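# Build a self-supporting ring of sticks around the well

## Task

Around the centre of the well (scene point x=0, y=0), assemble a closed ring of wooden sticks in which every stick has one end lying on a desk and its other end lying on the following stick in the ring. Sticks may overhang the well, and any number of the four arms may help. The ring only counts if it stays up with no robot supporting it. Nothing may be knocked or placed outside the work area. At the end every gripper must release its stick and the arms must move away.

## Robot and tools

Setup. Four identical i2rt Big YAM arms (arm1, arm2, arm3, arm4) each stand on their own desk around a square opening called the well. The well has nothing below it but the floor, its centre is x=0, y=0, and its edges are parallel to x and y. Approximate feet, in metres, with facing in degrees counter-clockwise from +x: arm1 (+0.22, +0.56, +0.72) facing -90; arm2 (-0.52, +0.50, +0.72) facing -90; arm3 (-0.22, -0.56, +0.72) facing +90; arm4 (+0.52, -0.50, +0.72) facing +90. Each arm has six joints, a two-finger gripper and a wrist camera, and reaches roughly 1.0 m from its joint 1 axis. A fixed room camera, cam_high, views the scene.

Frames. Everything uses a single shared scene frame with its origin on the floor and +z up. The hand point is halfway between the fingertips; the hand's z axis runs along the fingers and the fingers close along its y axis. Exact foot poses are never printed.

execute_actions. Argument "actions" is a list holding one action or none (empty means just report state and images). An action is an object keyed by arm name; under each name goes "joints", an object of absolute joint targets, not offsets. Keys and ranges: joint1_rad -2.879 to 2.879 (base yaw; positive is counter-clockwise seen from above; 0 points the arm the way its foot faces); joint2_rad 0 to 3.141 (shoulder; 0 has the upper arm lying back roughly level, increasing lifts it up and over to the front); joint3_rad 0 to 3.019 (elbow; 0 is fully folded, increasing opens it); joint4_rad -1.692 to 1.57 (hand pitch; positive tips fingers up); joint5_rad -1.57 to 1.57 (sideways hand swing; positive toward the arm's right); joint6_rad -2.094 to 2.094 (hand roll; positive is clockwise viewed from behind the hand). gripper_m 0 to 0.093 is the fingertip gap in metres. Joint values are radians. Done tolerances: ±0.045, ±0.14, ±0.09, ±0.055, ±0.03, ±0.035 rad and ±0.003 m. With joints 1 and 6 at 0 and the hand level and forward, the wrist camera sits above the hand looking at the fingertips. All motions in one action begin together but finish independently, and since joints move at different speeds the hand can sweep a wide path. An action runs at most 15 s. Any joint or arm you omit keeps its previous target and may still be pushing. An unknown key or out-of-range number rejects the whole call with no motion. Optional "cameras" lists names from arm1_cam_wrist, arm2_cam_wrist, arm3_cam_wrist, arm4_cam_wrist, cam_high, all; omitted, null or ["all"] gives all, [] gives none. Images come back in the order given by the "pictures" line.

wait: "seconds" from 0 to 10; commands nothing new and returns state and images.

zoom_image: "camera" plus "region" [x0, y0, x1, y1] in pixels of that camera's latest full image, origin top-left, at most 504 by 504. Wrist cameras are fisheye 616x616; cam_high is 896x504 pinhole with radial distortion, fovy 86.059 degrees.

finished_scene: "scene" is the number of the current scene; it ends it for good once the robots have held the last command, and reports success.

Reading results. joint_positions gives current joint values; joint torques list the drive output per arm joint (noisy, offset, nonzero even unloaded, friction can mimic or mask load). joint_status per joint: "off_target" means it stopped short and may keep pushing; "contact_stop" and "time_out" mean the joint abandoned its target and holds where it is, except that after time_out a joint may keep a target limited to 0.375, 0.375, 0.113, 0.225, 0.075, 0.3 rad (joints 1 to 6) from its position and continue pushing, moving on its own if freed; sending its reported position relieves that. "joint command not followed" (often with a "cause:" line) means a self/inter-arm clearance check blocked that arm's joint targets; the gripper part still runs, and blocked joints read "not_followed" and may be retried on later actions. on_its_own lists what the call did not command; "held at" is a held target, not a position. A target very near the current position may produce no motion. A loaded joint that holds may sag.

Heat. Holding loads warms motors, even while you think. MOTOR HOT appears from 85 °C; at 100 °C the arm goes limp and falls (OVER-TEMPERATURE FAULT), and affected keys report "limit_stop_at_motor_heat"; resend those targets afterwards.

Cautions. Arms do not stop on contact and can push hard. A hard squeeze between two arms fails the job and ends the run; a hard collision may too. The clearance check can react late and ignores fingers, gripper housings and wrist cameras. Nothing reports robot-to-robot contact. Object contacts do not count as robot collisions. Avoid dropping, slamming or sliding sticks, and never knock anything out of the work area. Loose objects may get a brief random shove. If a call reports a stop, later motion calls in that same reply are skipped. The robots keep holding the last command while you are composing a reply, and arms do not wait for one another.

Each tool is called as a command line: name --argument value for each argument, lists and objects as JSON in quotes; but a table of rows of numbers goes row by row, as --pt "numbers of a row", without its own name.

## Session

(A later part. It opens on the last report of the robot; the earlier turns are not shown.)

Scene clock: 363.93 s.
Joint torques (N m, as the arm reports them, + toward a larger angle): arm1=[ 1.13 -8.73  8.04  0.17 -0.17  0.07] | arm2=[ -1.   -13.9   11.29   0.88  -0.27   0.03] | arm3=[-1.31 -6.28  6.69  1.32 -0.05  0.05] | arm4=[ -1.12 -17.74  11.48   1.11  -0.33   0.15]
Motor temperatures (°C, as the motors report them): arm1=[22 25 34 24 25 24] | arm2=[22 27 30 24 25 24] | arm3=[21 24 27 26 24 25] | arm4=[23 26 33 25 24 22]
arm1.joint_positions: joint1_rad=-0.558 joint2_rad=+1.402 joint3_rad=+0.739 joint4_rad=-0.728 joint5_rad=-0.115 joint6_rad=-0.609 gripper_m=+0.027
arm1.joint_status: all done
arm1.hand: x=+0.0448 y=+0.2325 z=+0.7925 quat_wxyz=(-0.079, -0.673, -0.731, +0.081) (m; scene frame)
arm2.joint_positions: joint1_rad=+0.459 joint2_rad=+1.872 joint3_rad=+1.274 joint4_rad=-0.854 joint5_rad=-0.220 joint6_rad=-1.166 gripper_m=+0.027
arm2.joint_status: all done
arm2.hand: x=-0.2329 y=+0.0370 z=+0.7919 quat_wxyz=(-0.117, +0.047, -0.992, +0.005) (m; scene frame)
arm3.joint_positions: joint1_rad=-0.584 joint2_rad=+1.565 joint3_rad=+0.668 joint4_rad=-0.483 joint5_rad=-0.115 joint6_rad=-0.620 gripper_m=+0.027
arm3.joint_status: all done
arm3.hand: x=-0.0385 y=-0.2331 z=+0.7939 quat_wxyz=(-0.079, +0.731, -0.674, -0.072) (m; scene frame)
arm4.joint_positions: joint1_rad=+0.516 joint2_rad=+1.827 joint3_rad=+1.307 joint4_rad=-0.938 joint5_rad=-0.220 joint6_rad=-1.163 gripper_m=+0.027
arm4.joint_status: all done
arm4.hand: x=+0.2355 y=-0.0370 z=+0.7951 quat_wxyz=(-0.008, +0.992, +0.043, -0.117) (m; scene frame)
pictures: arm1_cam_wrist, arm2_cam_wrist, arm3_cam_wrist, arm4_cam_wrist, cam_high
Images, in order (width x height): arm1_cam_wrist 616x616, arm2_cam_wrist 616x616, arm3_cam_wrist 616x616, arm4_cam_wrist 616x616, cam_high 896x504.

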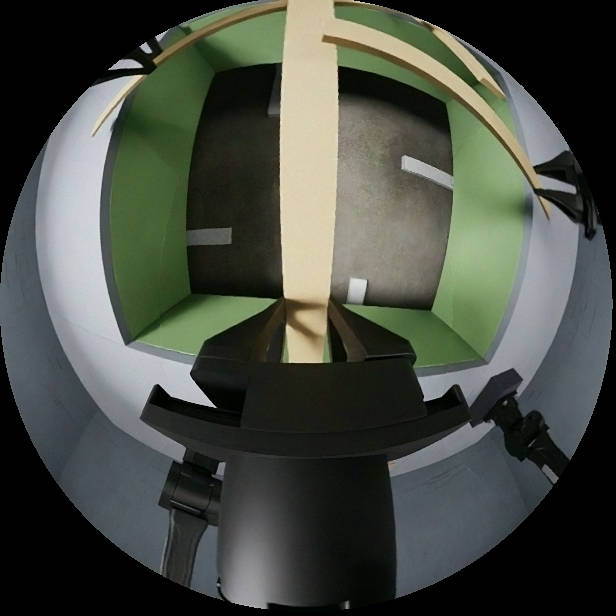

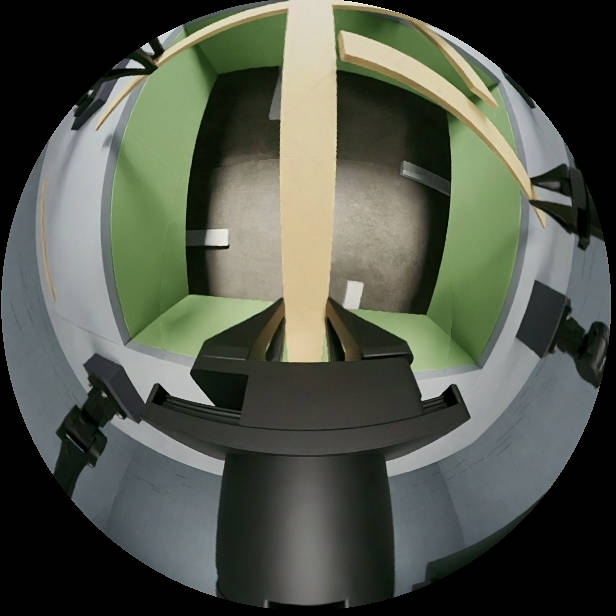

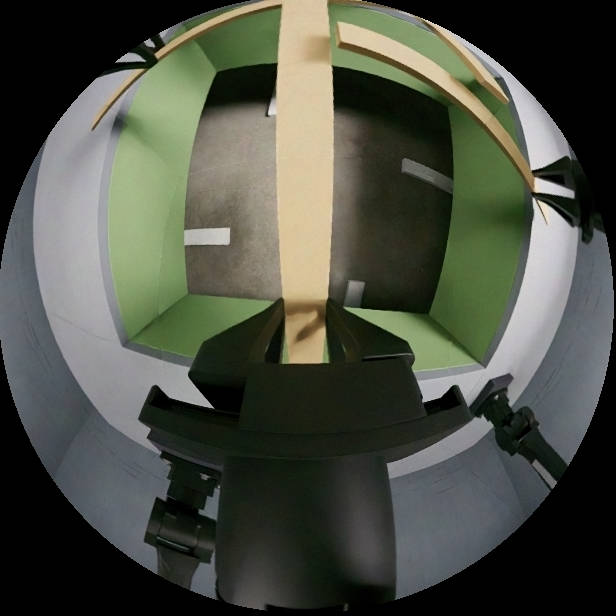

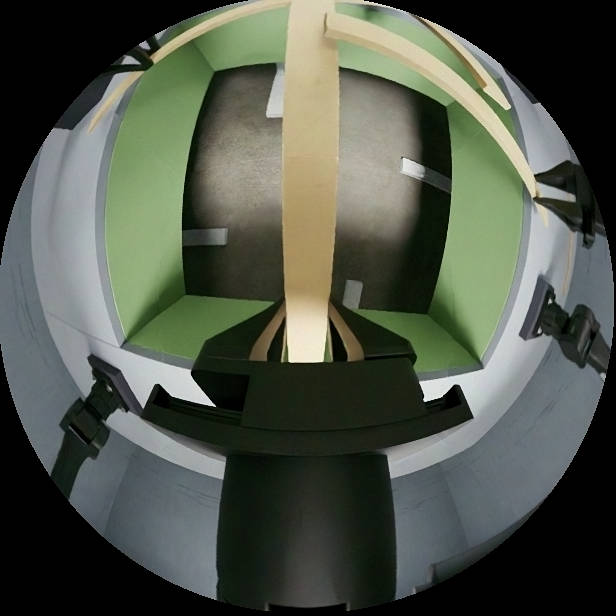

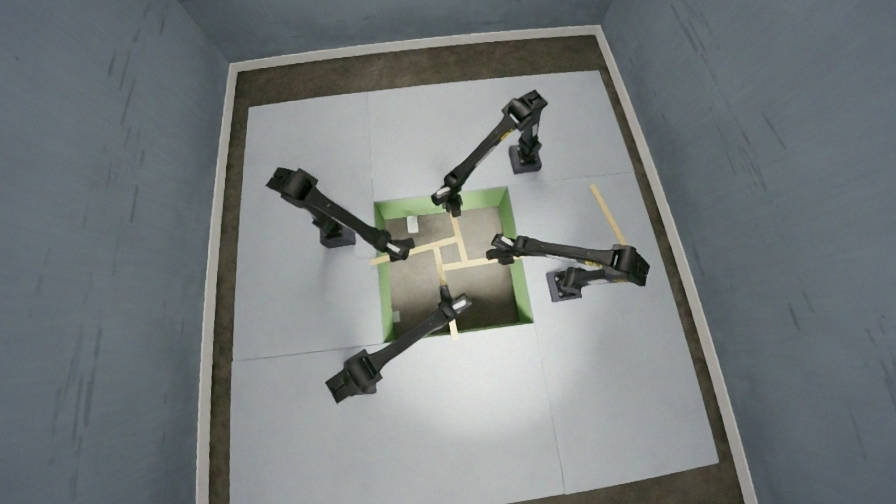

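execute_actions --actions '[{"arm1":{"joints":{"joint6_rad":-0.53}},"arm3":{"joints":{"joint6_rad":-0.505}},"arm2":{"joints":{"joint6_rad":-1.05}},"arm4":{"joints":{"joint6_rad":-1.075}}}]'

zoom_image --camera "cam_high" --region '[360, 170, 550, 360]'

Scene clock: 369.80 s.
Joint torques (N m, as the arm reports them, + toward a larger angle): arm1=[ 1.17 -8.66  8.04  0.29 -0.16  0.07] | arm2=[ -1.04 -13.96  11.27   0.84  -0.26  -0.01] | arm3=[-1.28 -6.26  6.69  1.31 -0.05  0.07] | arm4=[ -1.1  -17.71  11.49   1.11  -0.33   0.16]
Motor temperatures (°C, as the motors report them): arm1=[22 25 34 24 25 24] | arm2=[22 27 30 24 25 24] | arm3=[21 24 27 26 24 25] | arm4=[23 27 34 25 24 22]
arm1.joint_positions: joint1_rad=-0.558 joint2_rad=+1.402 joint3_rad=+0.739 joint4_rad=-0.728 joint5_rad=-0.115 joint6_rad=-0.539 gripper_m=+0.027
arm1.joint_status: all done
arm1.hand: x=+0.0448 y=+0.2325 z=+0.7925 quat_wxyz=(-0.082, -0.698, -0.707, +0.078) (m; scene frame)
arm2.joint_positions: joint1_rad=+0.459 joint2_rad=+1.872 joint3_rad=+1.274 joint4_rad=-0.854 joint5_rad=-0.220 joint6_rad=-1.066 gripper_m=+0.027
arm2.joint_status: all done
arm2.hand: x=-0.2328 y=+0.0370 z=+0.7919 quat_wxyz=(-0.118, -0.002, -0.993, -0.001) (m; scene frame)
arm3.joint_positions: joint1_rad=-0.584 joint2_rad=+1.565 joint3_rad=+0.668 joint4_rad=-0.483 joint5_rad=-0.115 joint6_rad=-0.515 gripper_m=+0.027
arm3.joint_status: all done
arm3.hand: x=-0.0385 y=-0.2331 z=+0.7939 quat_wxyz=(-0.075, +0.694, -0.712, -0.076) (m; scene frame)
arm4.joint_positions: joint1_rad=+0.516 joint2_rad=+1.827 joint3_rad=+1.307 joint4_rad=-0.938 joint5_rad=-0.220 joint6_rad=-1.087 gripper_m=+0.027
arm4.joint_status: all done
arm4.hand: x=+0.2355 y=-0.0370 z=+0.7951 quat_wxyz=(-0.003, +0.993, +0.006, -0.117) (m; scene frame)
pictures: arm1_cam_wrist, arm2_cam_wrist, arm3_cam_wrist, arm4_cam_wrist, cam_high
Images, in order (width x height): arm1_cam_wrist 616x616, arm2_cam_wrist 616x616, arm3_cam_wrist 616x616, arm4_cam_wrist 616x616, cam_high 896x504.

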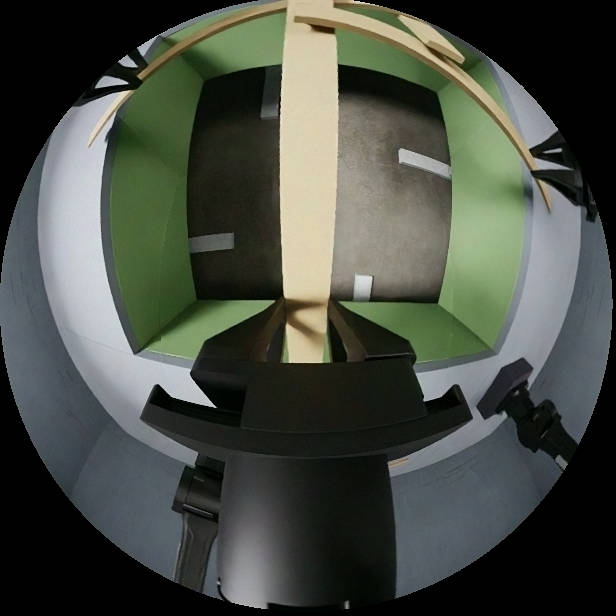

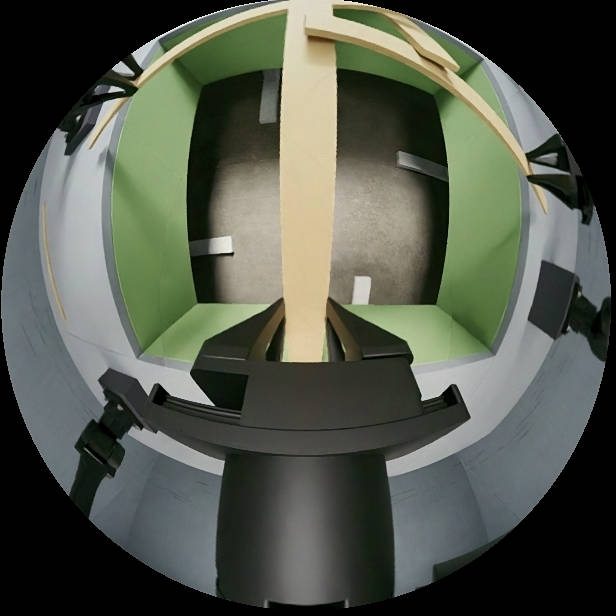

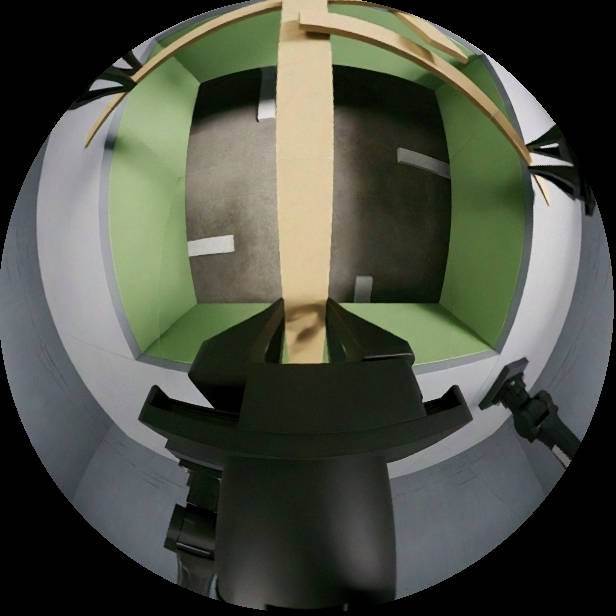

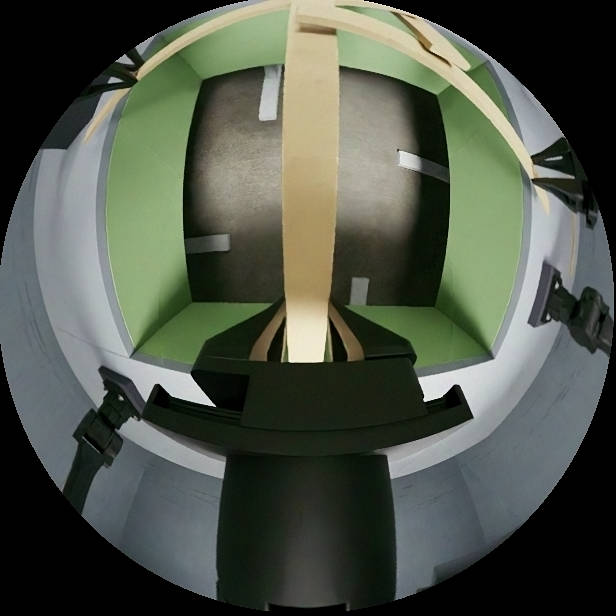

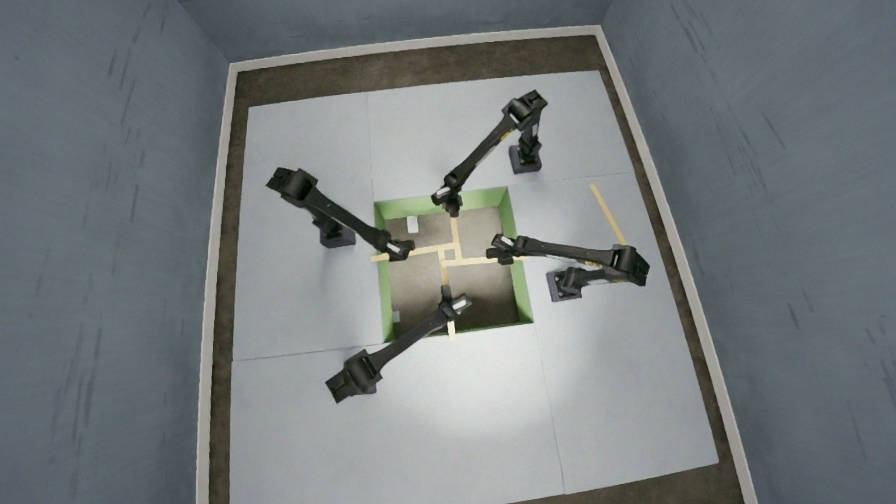

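Region (360, 170, 550, 360) of cam_high's 896x504 image, scaled by 2.653, with more detail than that image has.

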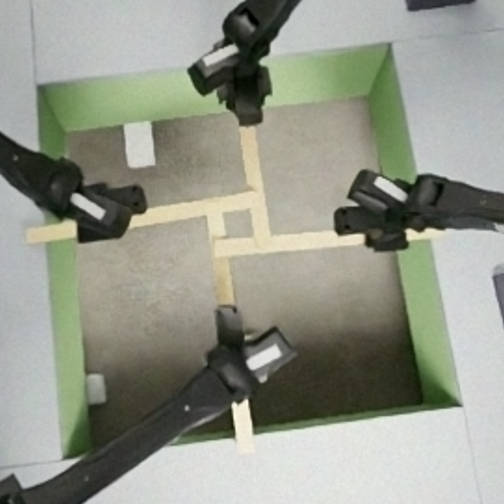

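execute_actions --actions '[{"arm1":{"joints":{"joint2_rad":1.467,"joint4_rad":-0.69,"joint5_rad":-0.096}},"arm3":{"joints":{"joint2_rad":1.64,"joint4_rad":-0.426,"joint5_rad":-0.096}},"arm2":{"joints":{"joint1_rad":0.476,"joint2_rad":1.923,"joint4_rad":-0.82,"joint5_rad":-0.188,"joint6_rad":-1.03}},"arm4":{"joints":{"joint1_rad":0.535,"joint2_rad":1.878,"joint4_rad":-0.903,"joint5_rad":-0.188,"joint6_rad":-1.065}}}]'

zoom_image --camera "cam_high" --region '[360, 170, 550, 360]'

Scene clock: 402.33 s.
Joint torques (N m, as the arm reports them, + toward a larger angle): arm1=[ 1.3  -9.07  7.55  0.42 -0.02  0.09] | arm2=[  0.42 -14.65  10.7    0.98   0.06   0.01] | arm3=[-1.3  -6.7   6.19  1.53  0.1   0.07] | arm4=[  0.81 -17.91  10.94   1.4   -0.01   0.16]
Motor temperatures (°C, as the motors report them): arm1=[22 25 34 24 25 24] | arm2=[22 27 31 24 25 24] | arm3=[21 24 27 26 24 25] | arm4=[23 27 35 25 24 22]
arm1.joint_positions: joint1_rad=-0.558 joint2_rad=+1.467 joint3_rad=+0.739 joint4_rad=-0.707 joint5_rad=-0.097 joint6_rad=-0.538 gripper_m=+0.027
arm1.joint_status: all done
arm1.hand: x=+0.0428 y=+0.2350 z=+0.7704 quat_wxyz=(-0.068, -0.701, -0.707, +0.060) (m; scene frame)
arm2.joint_positions: joint1_rad=+0.466 joint2_rad=+1.923 joint3_rad=+1.278 joint4_rad=-0.835 joint5_rad=-0.190 joint6_rad=-1.046 gripper_m=+0.027
arm2.joint_status: all done
arm2.hand: x=-0.2343 y=+0.0369 z=+0.7658 quat_wxyz=(-0.098, -0.011, -0.995, -0.008) (m; scene frame)
arm3.joint_positions: joint1_rad=-0.584 joint2_rad=+1.648 joint3_rad=+0.665 joint4_rad=-0.445 joint5_rad=-0.097 joint6_rad=-0.515 gripper_m=+0.027
arm3.joint_status: all done
arm3.hand: x=-0.0395 y=-0.2408 z=+0.7654 quat_wxyz=(-0.053, +0.694, -0.715, -0.061) (m; scene frame)
arm4.joint_positions: joint1_rad=+0.521 joint2_rad=+1.878 joint3_rad=+1.311 joint4_rad=-0.919 joint5_rad=-0.191 joint6_rad=-1.077 gripper_m=+0.027
arm4.joint_status: all done
arm4.hand: x=+0.2368 y=-0.0346 z=+0.7690 quat_wxyz=(+0.003, +0.995, +0.001, -0.098) (m; scene frame)
pictures: arm1_cam_wrist, arm2_cam_wrist, arm3_cam_wrist, arm4_cam_wrist, cam_high
Images, in order (width x height): arm1_cam_wrist 616x616, arm2_cam_wrist 616x616, arm3_cam_wrist 616x616, arm4_cam_wrist 616x616, cam_high 896x504.

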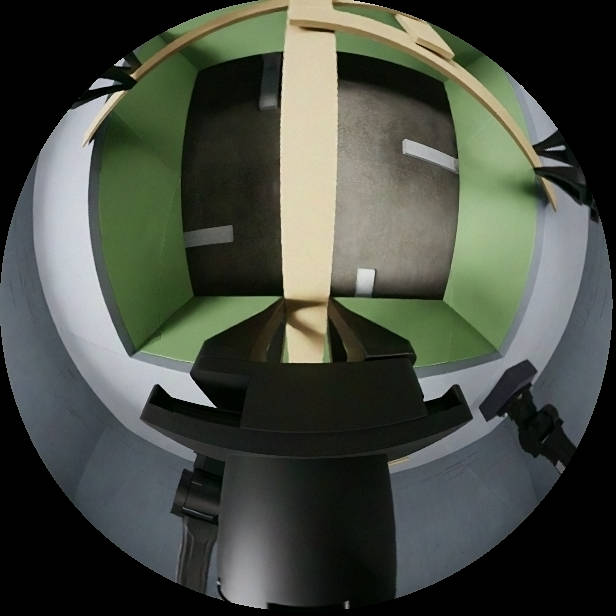

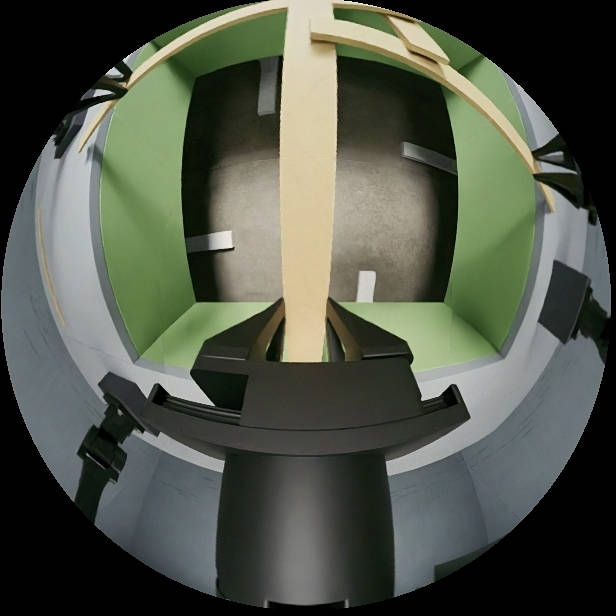

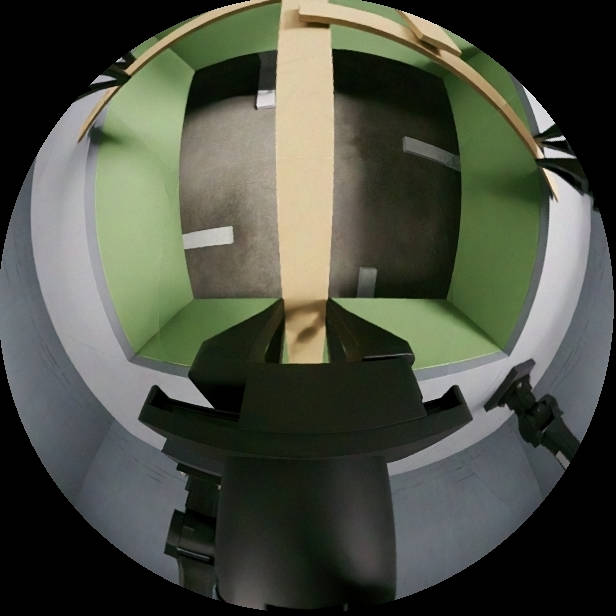

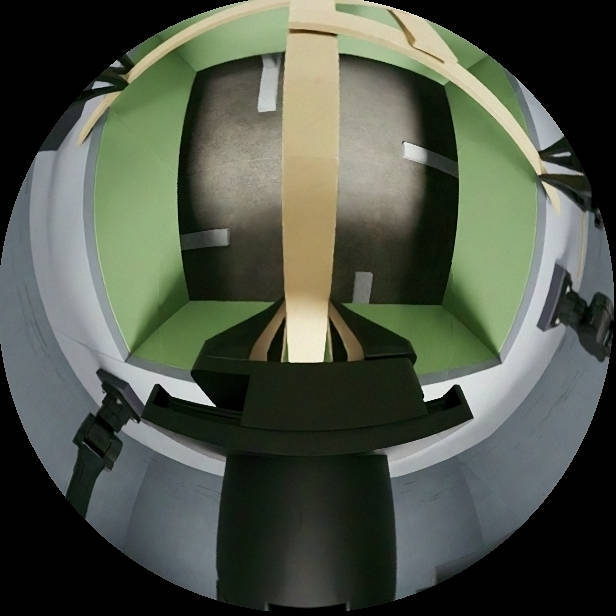

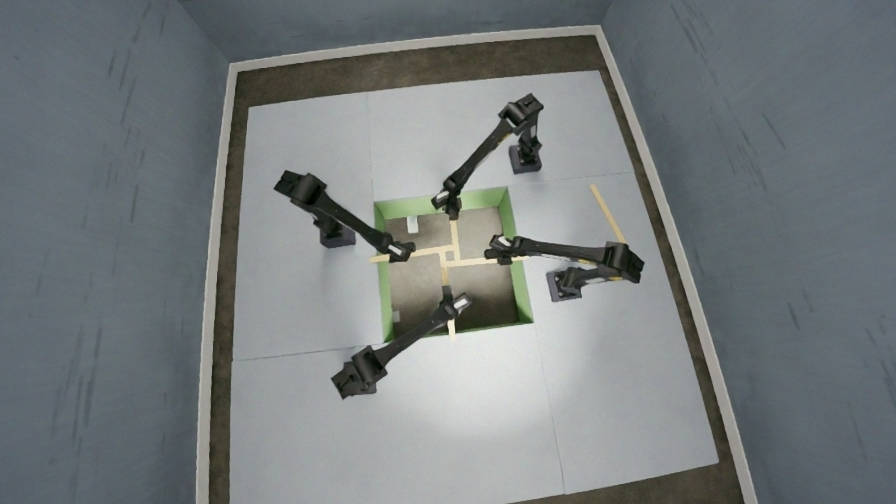

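Region (360, 170, 550, 360) of cam_high's 896x504 image, scaled by 2.653, with more detail than that image has.

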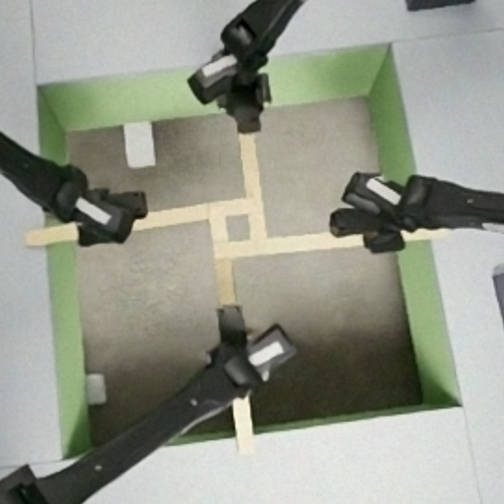

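execute_actions --actions '[{"arm1":{"joints":{"joint2_rad":1.505,"joint4_rad":-0.67,"joint6_rad":-0.575}},"arm3":{"joints":{"joint2_rad":1.693,"joint3_rad":0.72,"joint4_rad":-0.405}},"arm2":{"joints":{"joint1_rad":0.484,"joint2_rad":1.95,"joint4_rad":-0.808,"joint5_rad":-0.163}},"arm4":{"joints":{"joint1_rad":0.548,"joint2_rad":1.905,"joint4_rad":-0.893,"joint5_rad":-0.163}}}]'

zoom_image --camera "cam_high" --region '[360, 170, 550, 360]'

zoom_image --camera "arm3_cam_wrist" --region '[50, 40, 190, 180]'

zoom_image --camera "arm2_cam_wrist" --region '[50, 40, 190, 180]'

zoom_image --camera "arm1_cam_wrist" --region '[50, 40, 190, 180]'

zoom_image --camera "arm4_cam_wrist" --region '[50, 40, 190, 180]'

Scene clock: 424.20 s.
Joint torques (N m, as the arm reports them, + toward a larger angle): arm1=[ 1.38 -9.44  7.38  0.46 -0.07 -0.07] | arm2=[  0.39 -14.3   10.61   1.02   0.11   0.01] | arm3=[-1.25 -6.64  8.54  1.56  0.1   0.07] | arm4=[  0.9  -17.29  10.82   1.41   0.04   0.15]
Motor temperatures (°C, as the motors report them): arm1=[22 25 34 24 25 24] | arm2=[22 28 31 24 25 24] | arm3=[21 24 27 26 24 25] | arm4=[23 27 35 25 24 22]
arm1.joint_positions: joint1_rad=-0.558 joint2_rad=+1.501 joint3_rad=+0.739 joint4_rad=-0.688 joint5_rad=-0.096 joint6_rad=-0.565 gripper_m=+0.027
arm1.joint_status: all done
arm1.hand: x=+0.0423 y=+0.2345 z=+0.7592 quat_wxyz=(-0.065, -0.692, -0.717, +0.053) (m; scene frame)
arm2.joint_positions: joint1_rad=+0.476 joint2_rad=+1.943 joint3_rad=+1.278 joint4_rad=-0.823 joint5_rad=-0.166 joint6_rad=-1.046 gripper_m=+0.027
arm2.joint_status: all done
arm2.hand: x=-0.2334 y=+0.0377 z=+0.7552 quat_wxyz=(-0.085, -0.007, -0.996, -0.006) (m; scene frame)
arm3.joint_positions: joint1_rad=-0.584 joint2_rad=+1.693 joint3_rad=+0.690 joint4_rad=-0.425 joint5_rad=-0.097 joint6_rad=-0.515 gripper_m=+0.027
arm3.joint_status: all done
arm3.hand: x=-0.0341 y=-0.2322 z=+0.7564 quat_wxyz=(-0.054, +0.694, -0.715, -0.061) (m; scene frame)
arm4.joint_positions: joint1_rad=+0.536 joint2_rad=+1.895 joint3_rad=+1.311 joint4_rad=-0.909 joint5_rad=-0.167 joint6_rad=-1.076 gripper_m=+0.027
arm4.joint_status: all done
arm4.hand: x=+0.2334 y=-0.0363 z=+0.7596 quat_wxyz=(+0.001, +0.996, +0.007, -0.086) (m; scene frame)
pictures: arm1_cam_wrist, arm2_cam_wrist, arm3_cam_wrist, arm4_cam_wrist, cam_high
Images, in order (width x height): arm1_cam_wrist 616x616, arm2_cam_wrist 616x616, arm3_cam_wrist 616x616, arm4_cam_wrist 616x616, cam_high 896x504.

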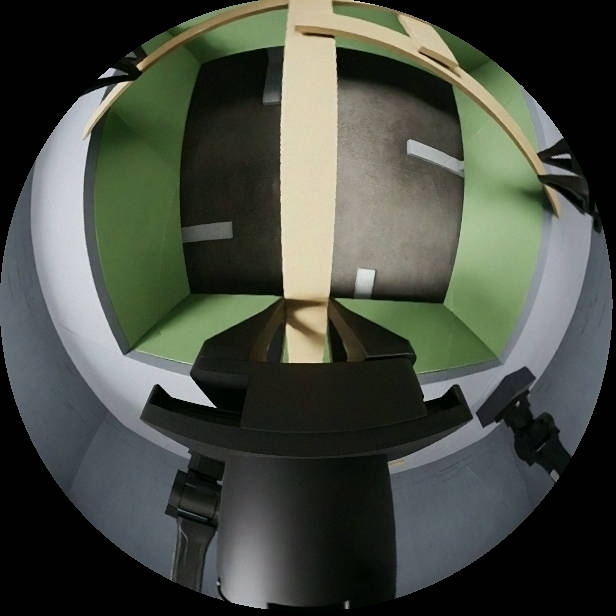

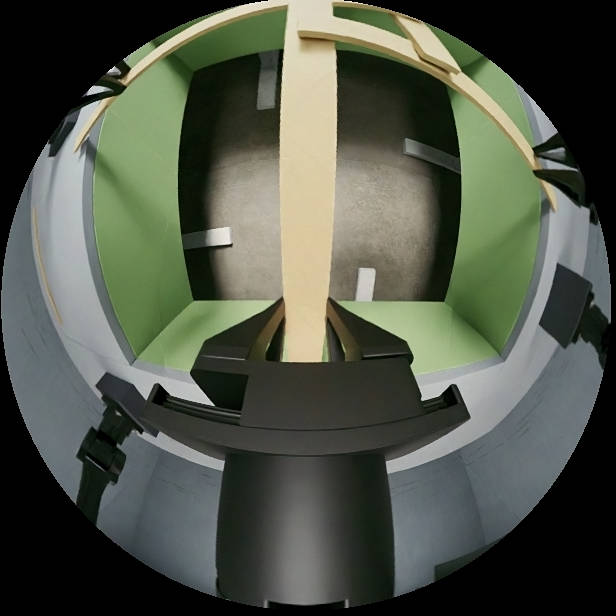

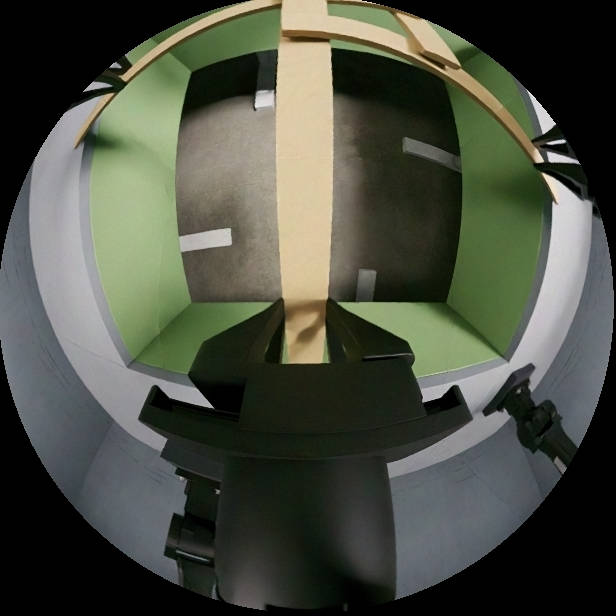

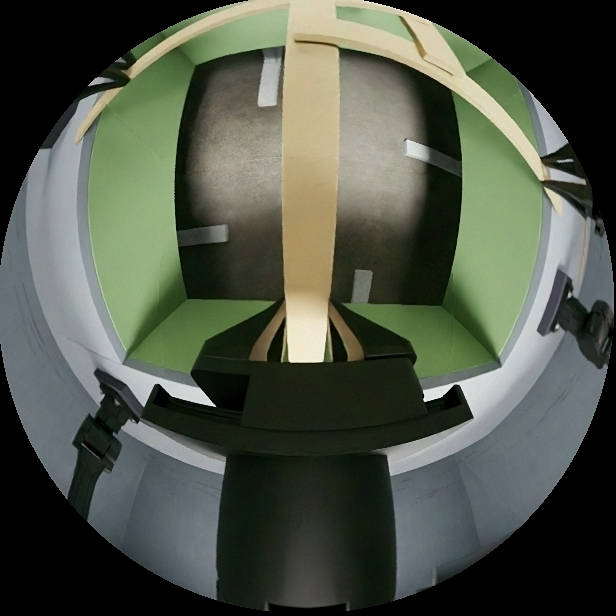

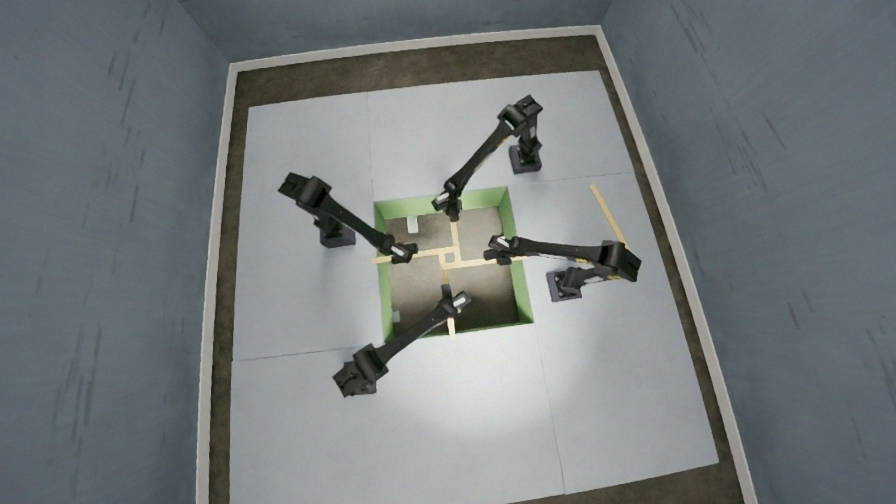

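Region (360, 170, 550, 360) of cam_high's 896x504 image, scaled by 2.653, with more detail than that image has.

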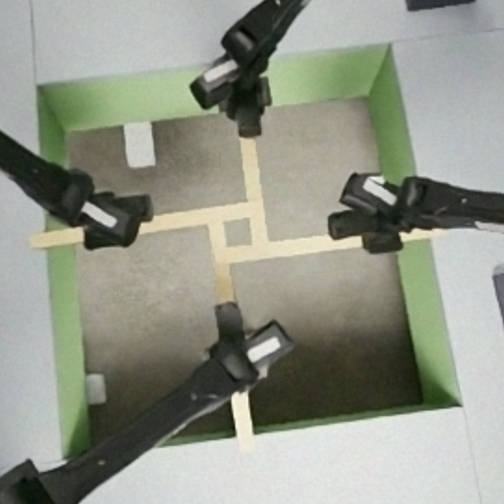

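Region (50, 40, 190, 180) of arm3_cam_wrist's 616x616 image, scaled by 3.600, with more detail than that image has.

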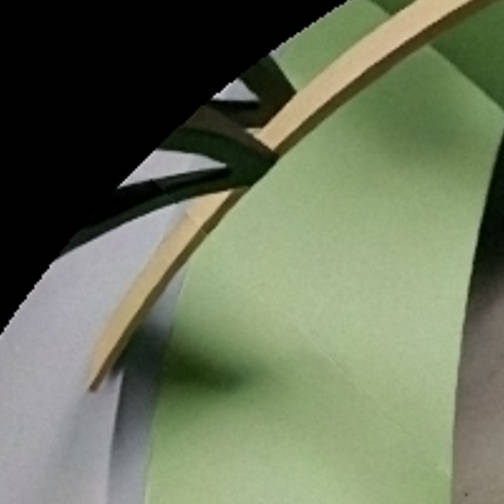

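Region (50, 40, 190, 180) of arm2_cam_wrist's 616x616 image, scaled by 3.600, with more detail than that image has.

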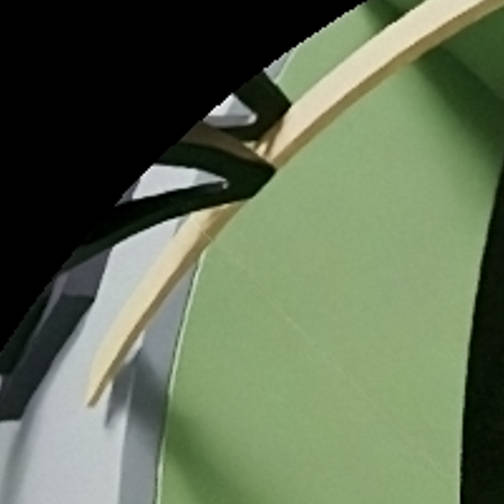

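Region (50, 40, 190, 180) of arm1_cam_wrist's 616x616 image, scaled by 3.600, with more detail than that image has.

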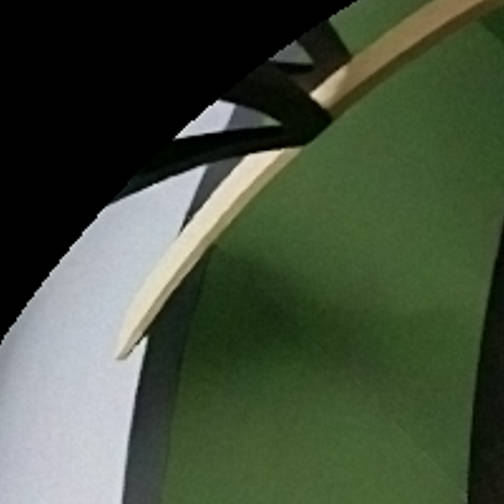

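Region (50, 40, 190, 180) of arm4_cam_wrist's 616x616 image, scaled by 3.600, with more detail than that image has.

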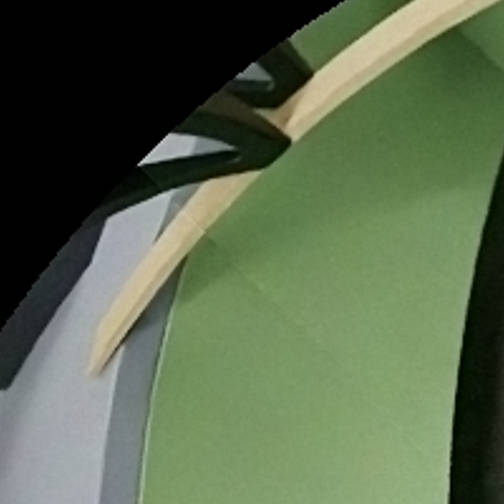

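execute_actions --actions '[{"arm1":{"joints":{"joint3_rad":0.715,"joint4_rad":-0.637}},"arm2":{"joints":{"joint2_rad":1.96}},"arm4":{"joints":{"joint2_rad":1.915}}}]' --cameras '["arm1_cam_wrist","arm2_cam_wrist","arm3_cam_wrist","arm4_cam_wrist"]'

zoom_image --camera "arm2_cam_wrist" --region '[50, 40, 190, 180]'

zoom_image --camera "arm1_cam_wrist" --region '[470, 120, 610, 260]'

zoom_image --camera "arm3_cam_wrist" --region '[470, 120, 610, 260]'

Scene clock: 443.30 s.
Joint torques (N m, as the arm reports them, + toward a larger angle): arm1=[ 1.38 -9.41  7.23  0.44 -0.06 -0.05] | arm2=[  0.39 -13.72  10.62   1.01   0.1    0.01] | arm3=[-1.26 -6.54  8.56  1.56  0.09  0.07] | arm4=[  0.92 -16.43  10.82   1.41   0.04   0.15]
Motor temperatures (°C, as the motors report them): arm1=[22 25 34 24 25 24] | arm2=[22 28 31 24 25 24] | arm3=[21 25 28 26 24 25] | arm4=[23 27 35 25 24 22]
arm1.joint_positions: joint1_rad=-0.558 joint2_rad=+1.501 joint3_rad=+0.714 joint4_rad=-0.655 joint5_rad=-0.096 joint6_rad=-0.567 gripper_m=+0.027
arm1.joint_status: all done
arm1.hand: x=+0.0449 y=+0.2387 z=+0.7524 quat_wxyz=(-0.066, -0.691, -0.718, +0.057) (m; scene frame)
arm2.joint_positions: joint1_rad=+0.476 joint2_rad=+1.948 joint3_rad=+1.278 joint4_rad=-0.823 joint5_rad=-0.166 joint6_rad=-1.046 gripper_m=+0.027
arm2.joint_status: all done
arm2.hand: x=-0.2339 y=+0.0384 z=+0.7524 quat_wxyz=(-0.084, -0.008, -0.996, -0.008) (m; scene frame)
arm3.joint_positions: joint1_rad=-0.584 joint2_rad=+1.693 joint3_rad=+0.690 joint4_rad=-0.425 joint5_rad=-0.097 joint6_rad=-0.515 gripper_m=+0.027
arm3.joint_status: not commanded
arm3.hand: x=-0.0341 y=-0.2322 z=+0.7564 quat_wxyz=(-0.054, +0.694, -0.715, -0.061) (m; scene frame)
arm4.joint_positions: joint1_rad=+0.536 joint2_rad=+1.898 joint3_rad=+1.311 joint4_rad=-0.909 joint5_rad=-0.167 joint6_rad=-1.076 gripper_m=+0.027
arm4.joint_status: all done
arm4.hand: x=+0.2335 y=-0.0365 z=+0.7584 quat_wxyz=(+0.002, +0.996, +0.007, -0.085) (m; scene frame)
pictures: arm1_cam_wrist, arm2_cam_wrist, arm3_cam_wrist, arm4_cam_wrist
Images, in order (width x height): arm1_cam_wrist 616x616, arm2_cam_wrist 616x616, arm3_cam_wrist 616x616, arm4_cam_wrist 616x616.

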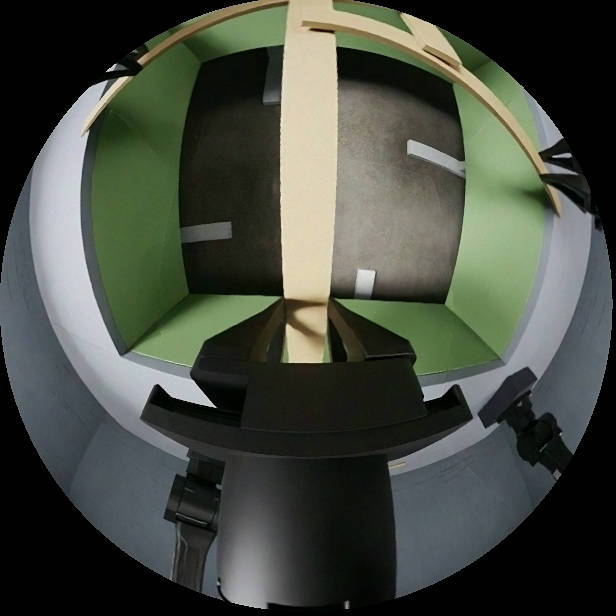

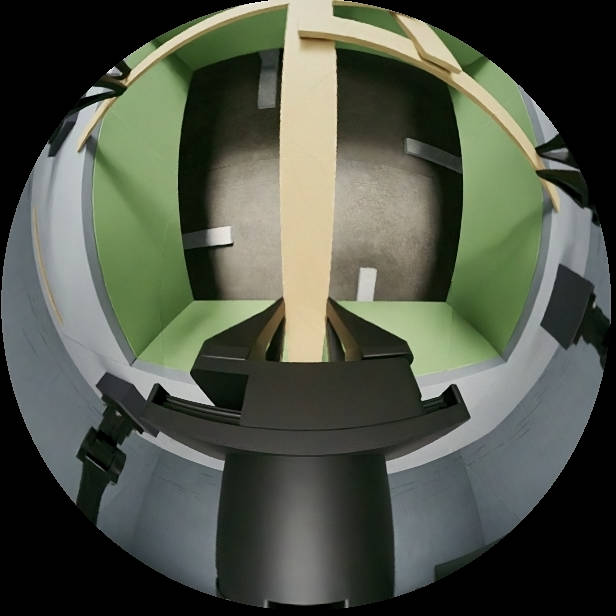

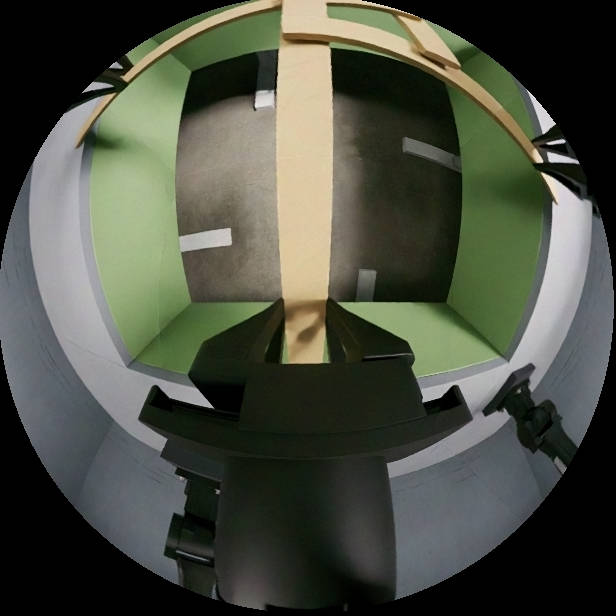

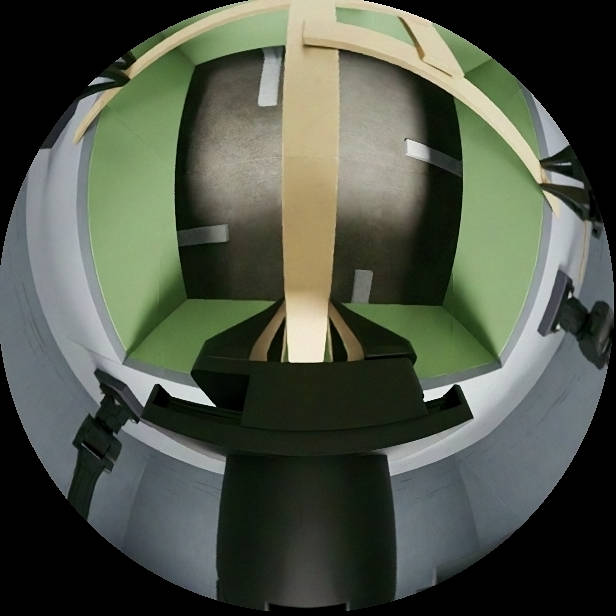

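Region (50, 40, 190, 180) of arm2_cam_wrist's 616x616 image, scaled by 3.600, with more detail than that image has.

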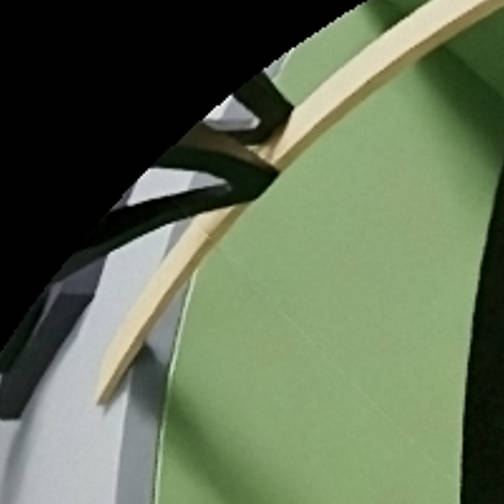

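Region (470, 120, 610, 260) of arm1_cam_wrist's 616x616 image, scaled by 3.600, with more detail than that image has.

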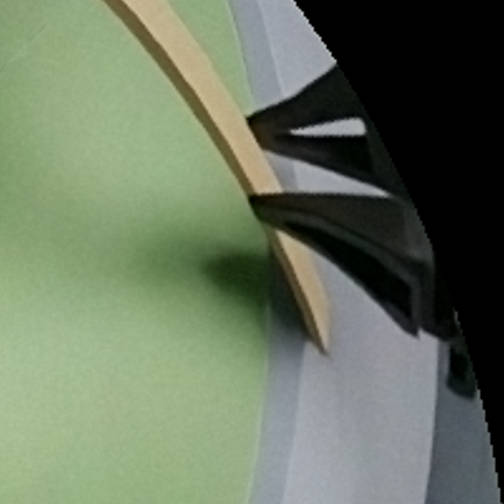

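Region (470, 120, 610, 260) of arm3_cam_wrist's 616x616 image, scaled by 3.600, with more detail than that image has.

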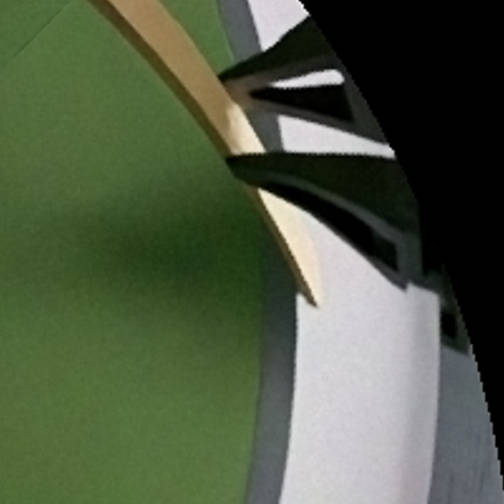

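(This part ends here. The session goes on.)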